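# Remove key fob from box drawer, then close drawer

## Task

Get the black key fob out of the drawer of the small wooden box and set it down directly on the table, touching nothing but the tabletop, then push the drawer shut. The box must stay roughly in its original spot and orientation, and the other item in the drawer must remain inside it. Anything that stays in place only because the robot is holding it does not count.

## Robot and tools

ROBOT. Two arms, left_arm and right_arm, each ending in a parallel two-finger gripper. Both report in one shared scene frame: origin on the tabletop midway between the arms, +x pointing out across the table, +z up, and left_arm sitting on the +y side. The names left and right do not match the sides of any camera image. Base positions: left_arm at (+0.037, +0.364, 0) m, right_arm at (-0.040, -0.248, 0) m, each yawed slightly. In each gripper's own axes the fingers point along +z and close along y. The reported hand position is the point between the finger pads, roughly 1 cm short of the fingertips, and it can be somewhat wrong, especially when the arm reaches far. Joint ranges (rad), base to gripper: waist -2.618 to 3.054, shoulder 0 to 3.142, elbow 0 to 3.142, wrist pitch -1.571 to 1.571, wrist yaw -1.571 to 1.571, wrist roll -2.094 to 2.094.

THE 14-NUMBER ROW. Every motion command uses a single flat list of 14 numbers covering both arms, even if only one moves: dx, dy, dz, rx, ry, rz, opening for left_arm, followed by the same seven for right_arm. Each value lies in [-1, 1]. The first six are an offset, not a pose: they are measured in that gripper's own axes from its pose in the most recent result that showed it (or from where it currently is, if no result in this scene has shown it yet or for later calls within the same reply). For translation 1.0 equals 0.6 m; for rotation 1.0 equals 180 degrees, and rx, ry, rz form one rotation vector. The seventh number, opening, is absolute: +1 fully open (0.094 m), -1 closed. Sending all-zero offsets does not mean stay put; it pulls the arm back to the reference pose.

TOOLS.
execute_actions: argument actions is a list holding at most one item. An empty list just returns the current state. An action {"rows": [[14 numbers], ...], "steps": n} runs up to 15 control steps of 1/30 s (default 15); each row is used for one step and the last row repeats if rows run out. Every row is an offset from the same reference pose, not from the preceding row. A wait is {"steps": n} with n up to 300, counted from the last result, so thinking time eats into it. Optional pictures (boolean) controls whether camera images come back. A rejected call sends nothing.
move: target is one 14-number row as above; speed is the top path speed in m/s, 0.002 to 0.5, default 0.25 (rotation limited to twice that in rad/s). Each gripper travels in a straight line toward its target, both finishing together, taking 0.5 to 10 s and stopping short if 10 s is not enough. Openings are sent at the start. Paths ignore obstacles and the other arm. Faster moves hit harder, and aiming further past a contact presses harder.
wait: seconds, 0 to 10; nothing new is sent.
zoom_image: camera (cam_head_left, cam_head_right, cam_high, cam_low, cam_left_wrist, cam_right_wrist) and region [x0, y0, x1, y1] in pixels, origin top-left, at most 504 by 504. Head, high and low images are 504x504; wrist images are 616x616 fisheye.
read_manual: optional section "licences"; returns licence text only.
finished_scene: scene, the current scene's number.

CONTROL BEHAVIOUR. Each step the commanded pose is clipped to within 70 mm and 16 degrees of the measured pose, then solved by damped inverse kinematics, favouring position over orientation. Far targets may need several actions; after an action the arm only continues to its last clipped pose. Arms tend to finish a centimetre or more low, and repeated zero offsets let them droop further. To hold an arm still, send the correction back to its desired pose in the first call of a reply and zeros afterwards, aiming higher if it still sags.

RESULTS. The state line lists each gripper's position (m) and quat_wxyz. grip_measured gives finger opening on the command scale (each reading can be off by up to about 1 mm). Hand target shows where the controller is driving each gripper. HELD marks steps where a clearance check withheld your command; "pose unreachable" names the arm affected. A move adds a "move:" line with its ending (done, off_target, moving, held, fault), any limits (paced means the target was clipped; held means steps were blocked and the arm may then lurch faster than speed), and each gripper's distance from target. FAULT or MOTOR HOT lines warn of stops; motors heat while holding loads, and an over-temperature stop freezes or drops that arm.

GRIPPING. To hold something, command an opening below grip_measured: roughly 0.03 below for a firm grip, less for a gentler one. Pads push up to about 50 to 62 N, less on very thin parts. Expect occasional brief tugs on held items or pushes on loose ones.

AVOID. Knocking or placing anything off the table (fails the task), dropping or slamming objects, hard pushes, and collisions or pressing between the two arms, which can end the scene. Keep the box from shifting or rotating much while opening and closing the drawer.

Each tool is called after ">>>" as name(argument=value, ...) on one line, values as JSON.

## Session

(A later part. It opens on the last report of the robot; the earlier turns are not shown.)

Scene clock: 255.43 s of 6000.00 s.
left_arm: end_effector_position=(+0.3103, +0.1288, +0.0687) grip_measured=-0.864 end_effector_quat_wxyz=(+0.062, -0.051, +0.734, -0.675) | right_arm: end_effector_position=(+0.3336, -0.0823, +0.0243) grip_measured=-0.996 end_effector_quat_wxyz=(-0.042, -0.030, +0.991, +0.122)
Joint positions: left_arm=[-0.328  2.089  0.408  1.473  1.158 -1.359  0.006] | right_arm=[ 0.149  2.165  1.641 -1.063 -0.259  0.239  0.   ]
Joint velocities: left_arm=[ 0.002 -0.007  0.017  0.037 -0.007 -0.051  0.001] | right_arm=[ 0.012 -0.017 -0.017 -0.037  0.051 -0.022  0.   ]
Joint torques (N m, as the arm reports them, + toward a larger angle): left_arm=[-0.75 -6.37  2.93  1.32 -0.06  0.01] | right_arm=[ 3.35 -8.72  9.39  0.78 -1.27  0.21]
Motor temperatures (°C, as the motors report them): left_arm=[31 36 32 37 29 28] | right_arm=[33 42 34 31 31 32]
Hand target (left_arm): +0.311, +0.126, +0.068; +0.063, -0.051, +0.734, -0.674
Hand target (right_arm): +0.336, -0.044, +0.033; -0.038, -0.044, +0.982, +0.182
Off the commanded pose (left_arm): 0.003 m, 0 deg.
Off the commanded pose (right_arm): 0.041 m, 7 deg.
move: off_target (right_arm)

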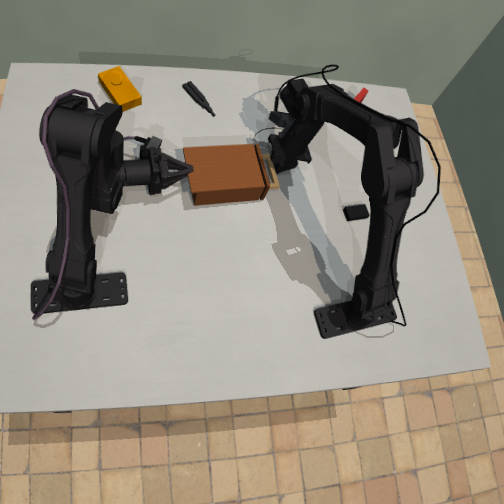

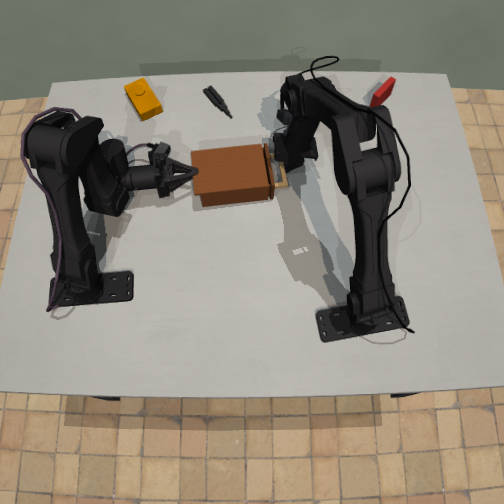

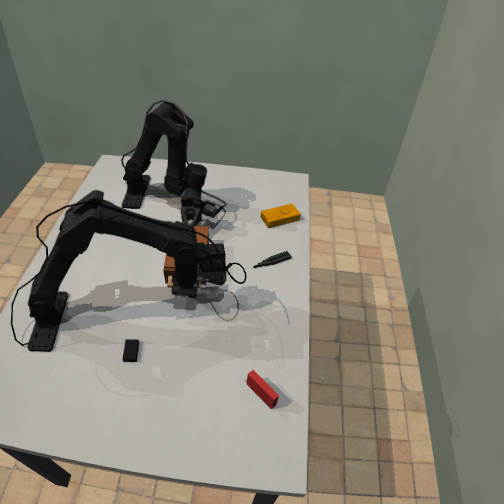

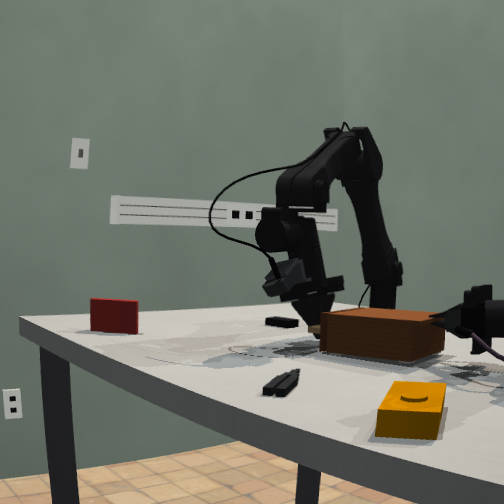

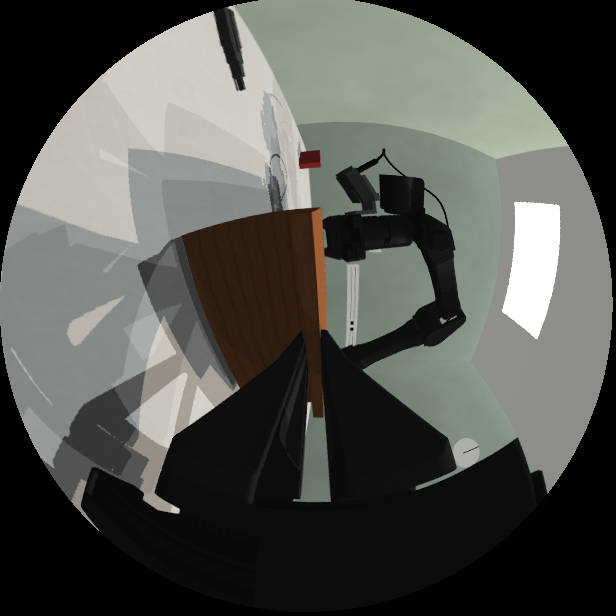

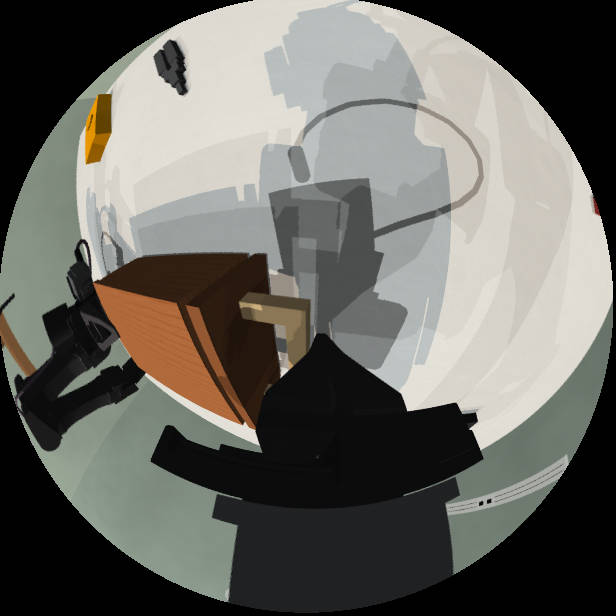

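>>> move(target=[0,0.018,0.008,0,0,0,-0.92, 0.012,0.095,0.01,-0.05,0,-0.02,-1], speed=0.04)

>>> zoom_image(camera="cam_head_left", region=[160, 120, 340, 230])

Scene clock: 263.73 s of 6000.00 s.
left_arm: end_effector_position=(+0.3096, +0.1299, +0.0642) grip_measured=-0.864 end_effector_quat_wxyz=(+0.064, -0.048, +0.731, -0.678) | right_arm: end_effector_position=(+0.3314, -0.0757, +0.0244) grip_measured=-0.996 end_effector_quat_wxyz=(-0.043, -0.037, +0.991, +0.124)
Joint positions: left_arm=[-0.324  2.138  0.408  1.545  1.165 -1.373  0.006] | right_arm=[ 0.165  2.165  1.641 -1.061 -0.262  0.241  0.   ]
Joint velocities: left_arm=[ 0.002 -0.002  0.022 -0.051 -0.037 -0.066 -0.001] | right_arm=[ 0.002  0.002  0.002 -0.022  0.051 -0.11  -0.001]
Joint torques (N m, as the arm reports them, + toward a larger angle): left_arm=[-1.18 -5.03  3.33  1.17 -0.12  0.1 ] | right_arm=[  4.42 -10.4    5.4    0.92  -1.6    0.19]
Motor temperatures (°C, as the motors report them): left_arm=[31 36 32 38 29 28] | right_arm=[33 42 35 32 32 32]
Hand target (left_arm): +0.311, +0.125, +0.058; +0.062, -0.051, +0.734, -0.674
Hand target (right_arm): +0.321, -0.030, +0.035; -0.046, -0.060, +0.977, +0.197
Off the commanded pose (left_arm): 0.008 m, 1 deg.
Off the commanded pose (right_arm): 0.051 m, 9 deg.
After step 90, 2.93 s passed at rest.
move: off_target (right_arm)

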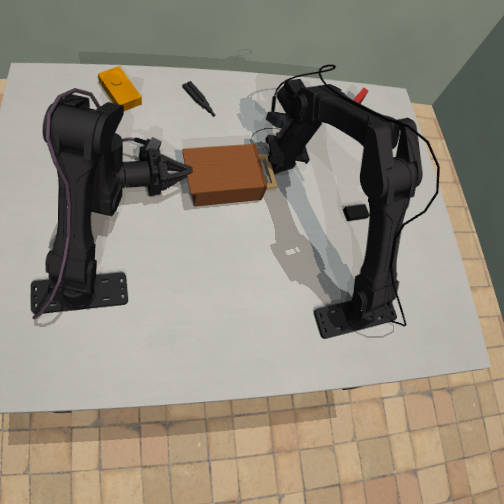

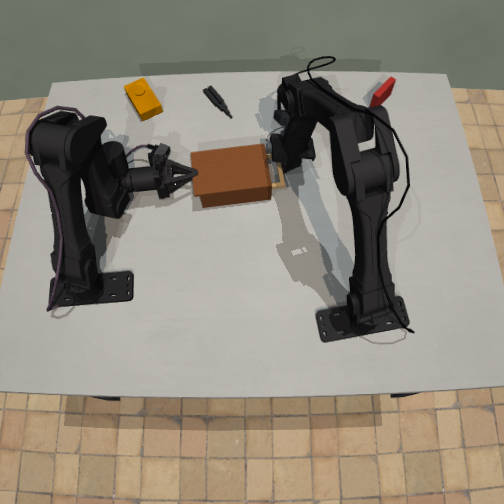

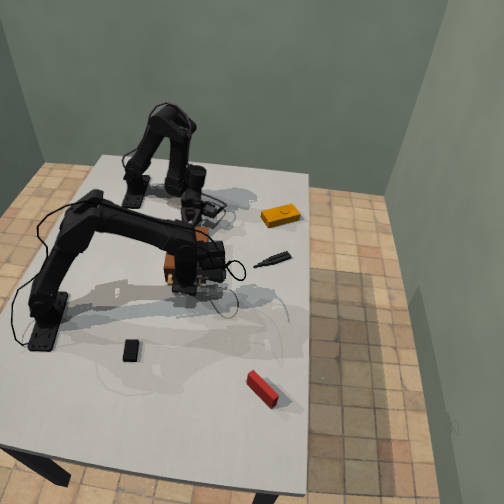

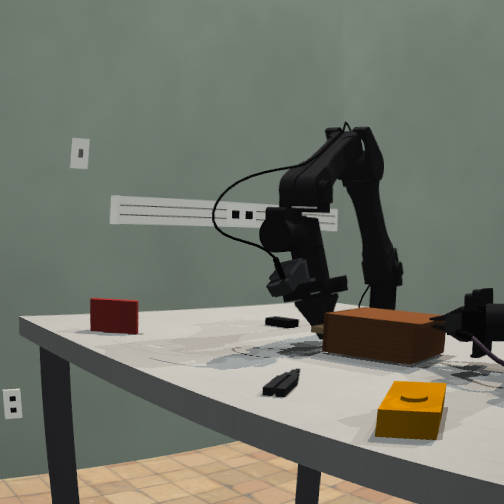

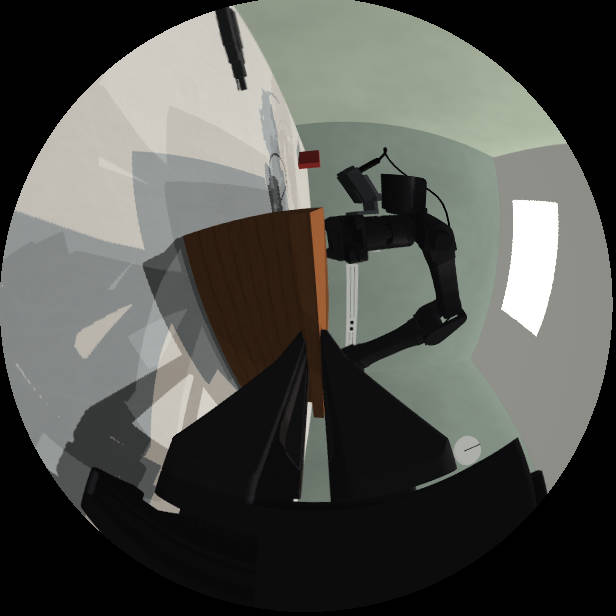

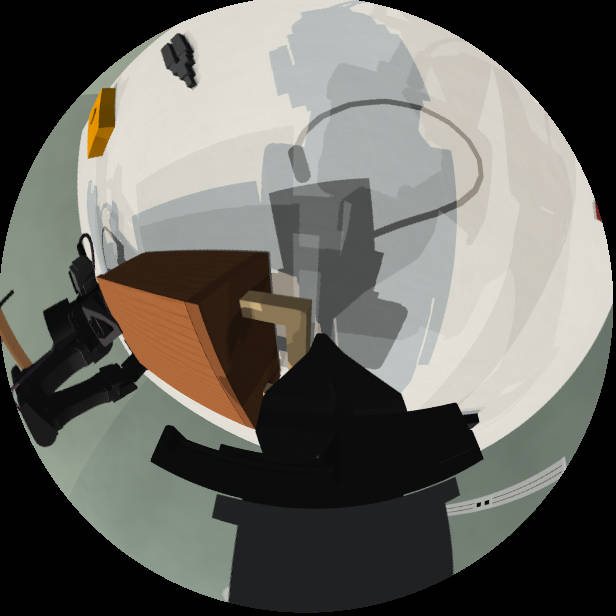

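Region (160, 120, 340, 230) of cam_head_left's 504x504 image, scaled by 2.800, with more detail than that image has.

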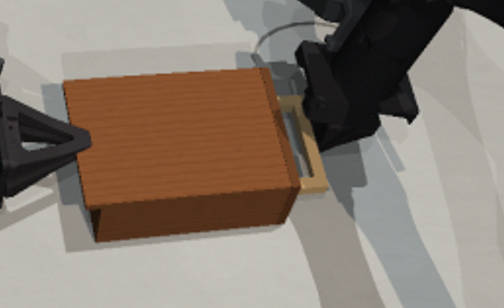

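>>> move(target=[0,0,0,0,0,0,-0.4, 0,-0.06,-0.04,0,0,0,-1], speed=0.08)

>>> move(target=[0,0,-0.05,-0.02,0,0,-0.4, 0,0,-0.03,0,0,0,-1], speed=0.08)

Scene clock: 272.27 s of 6000.00 s.
left_arm: end_effector_position=(+0.3098, +0.1302, +0.0642) grip_measured=-0.402 end_effector_quat_wxyz=(+0.064, -0.048, +0.731, -0.678) | right_arm: end_effector_position=(+0.3350, -0.1152, +0.0245) grip_measured=-0.996 end_effector_quat_wxyz=(-0.054, -0.030, +0.991, +0.119)
Joint positions: left_arm=[-0.322  2.138  0.408  1.546  1.165 -1.373  0.028] | right_arm=[ 0.07   2.165  1.641 -1.108 -0.255  0.155  0.   ]
Joint velocities: left_arm=[-0.007  0.007 -0.002  0.037  0.022  0.037 -0.   ] | right_arm=[ 0.007  0.002 -0.007 -0.007  0.037  0.022 -0.   ]
Joint torques (N m, as the arm reports them, + toward a larger angle): left_arm=[-0.05 -6.79  2.19  1.27  0.11  0.03] | right_arm=[ -0.25 -11.94   6.83   0.22  -0.18  -0.12]
Motor temperatures (°C, as the motors report them): left_arm=[31 36 32 38 29 28] | right_arm=[33 43 34 32 33 32]
Hand target (left_arm): +0.310, +0.130, +0.064; +0.064, -0.048, +0.731, -0.678
Hand target (right_arm): +0.336, -0.116, +0.039; -0.042, -0.037, +0.991, +0.124
Off the commanded pose (left_arm): 0.000 m, 0 deg.
Off the commanded pose (right_arm): 0.014 m, 2 deg.
After step 90, 4.63 s passed at rest.
move: off_target (right_arm)

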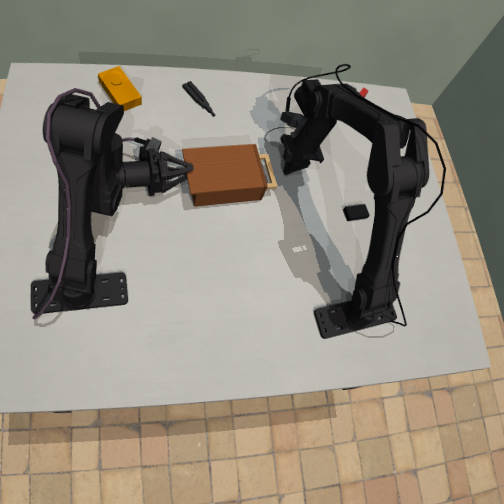

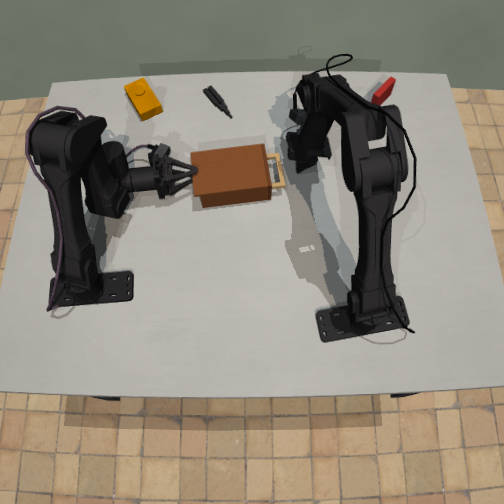

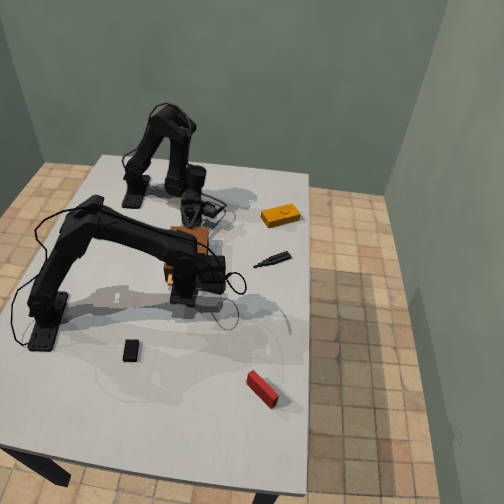

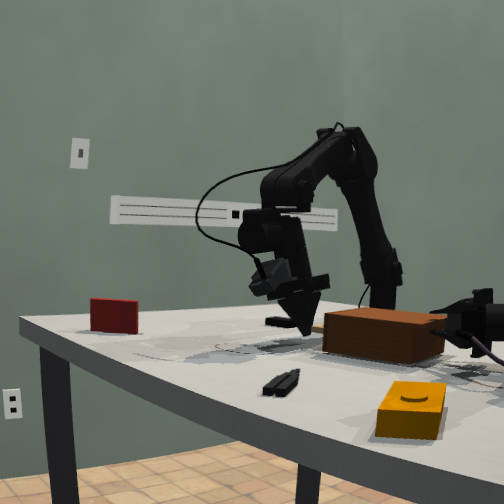

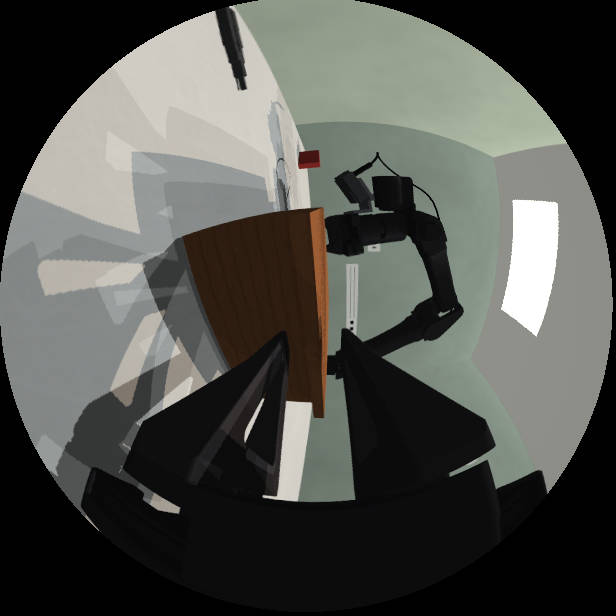

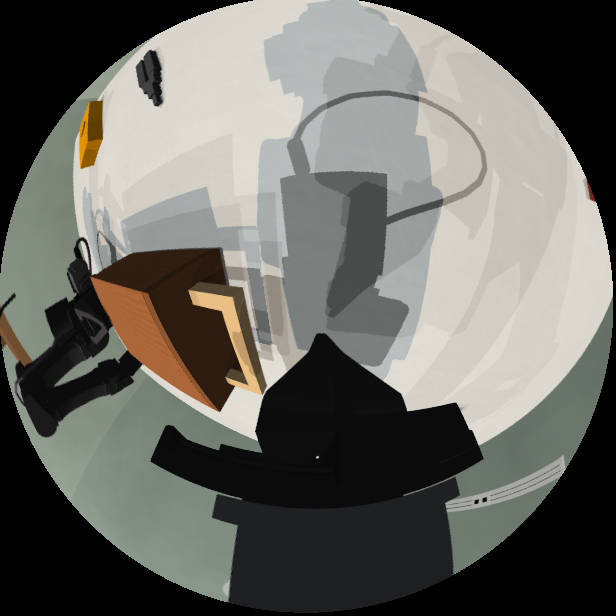

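Scene clock: 273.53 s of 6000.00 s.
left_arm: end_effector_position=(+0.3087, +0.1576, +0.0621) grip_measured=-0.402 end_effector_quat_wxyz=(+0.061, -0.056, +0.753, -0.653) | right_arm: end_effector_position=(+0.3283, -0.1167, +0.0292) grip_measured=-0.996 end_effector_quat_wxyz=(-0.070, -0.028, +0.990, +0.116)
Joint positions: left_arm=[-0.221  1.968  0.394  1.134  1.237 -1.134  0.028] | right_arm=[ 0.07   2.165  1.658 -1.158 -0.255  0.155  0.   ]
Joint velocities: left_arm=[ 0.007 -0.002  0.007 -0.022 -0.037  0.022  0.   ] | right_arm=[-0.002  0.012  0.007 -0.051  0.037 -0.022 -0.   ]
Joint torques (N m, as the arm reports them, + toward a larger angle): left_arm=[ 0.62 -8.23  2.01  1.07  0.41  0.14] | right_arm=[ -0.83 -10.43   9.35   0.15  -0.14  -0.1 ]
Motor temperatures (°C, as the motors report them): left_arm=[31 36 32 38 29 28] | right_arm=[33 43 34 32 33 32]
Hand target (left_arm): +0.305, +0.160, +0.066; +0.063, -0.050, +0.752, -0.654
Hand target (right_arm): +0.337, -0.119, +0.042; -0.053, -0.030, +0.991, +0.119
Off the commanded pose (left_arm): 0.006 m, 1 deg.
Off the commanded pose (right_arm): 0.016 m, 2 deg.
move: off_target (right_arm)

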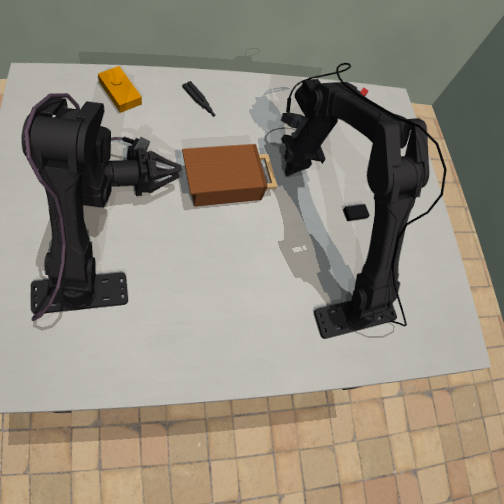

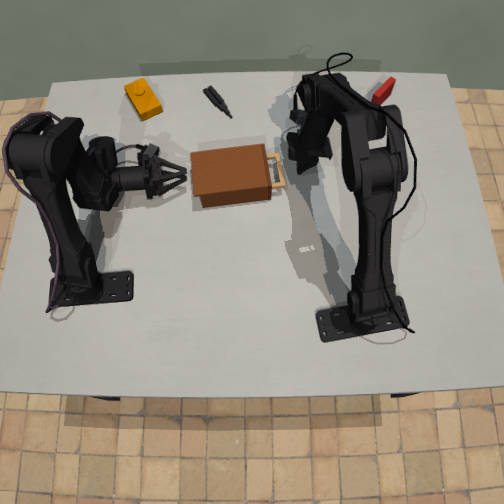

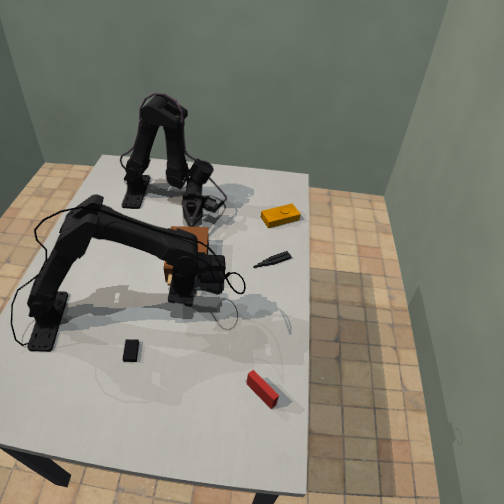

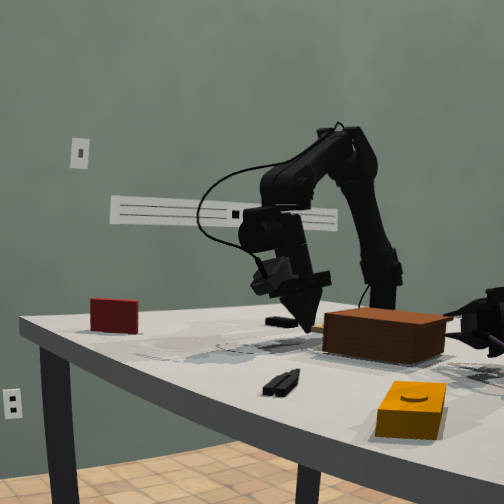

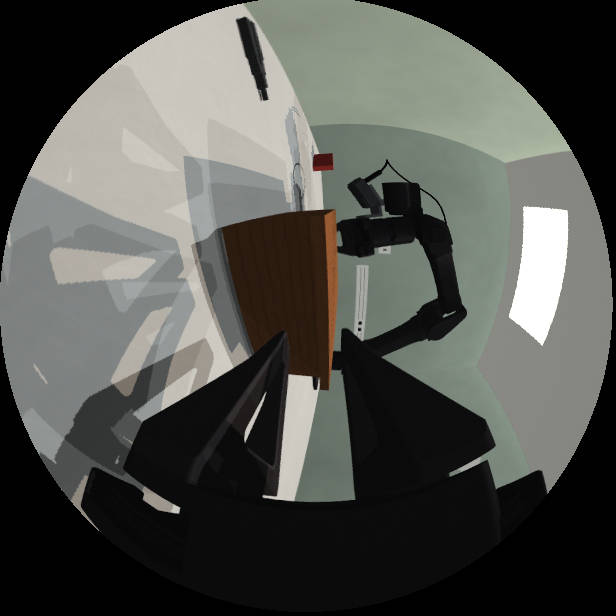

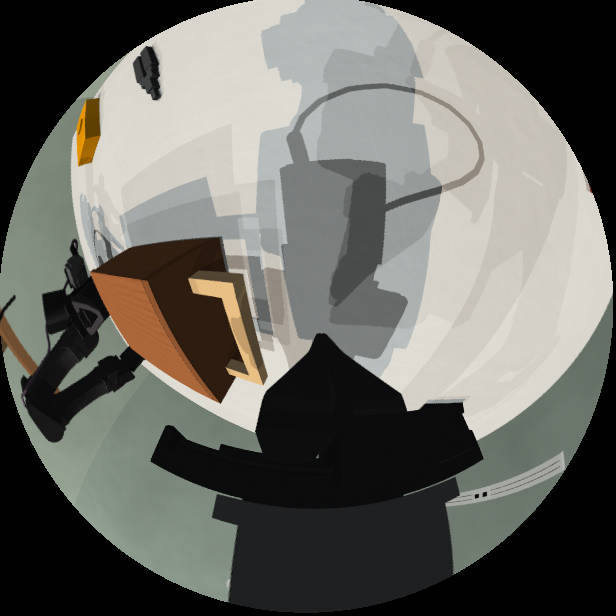

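>>> finished_scene(scene=1)

The scene is finished: the task was done.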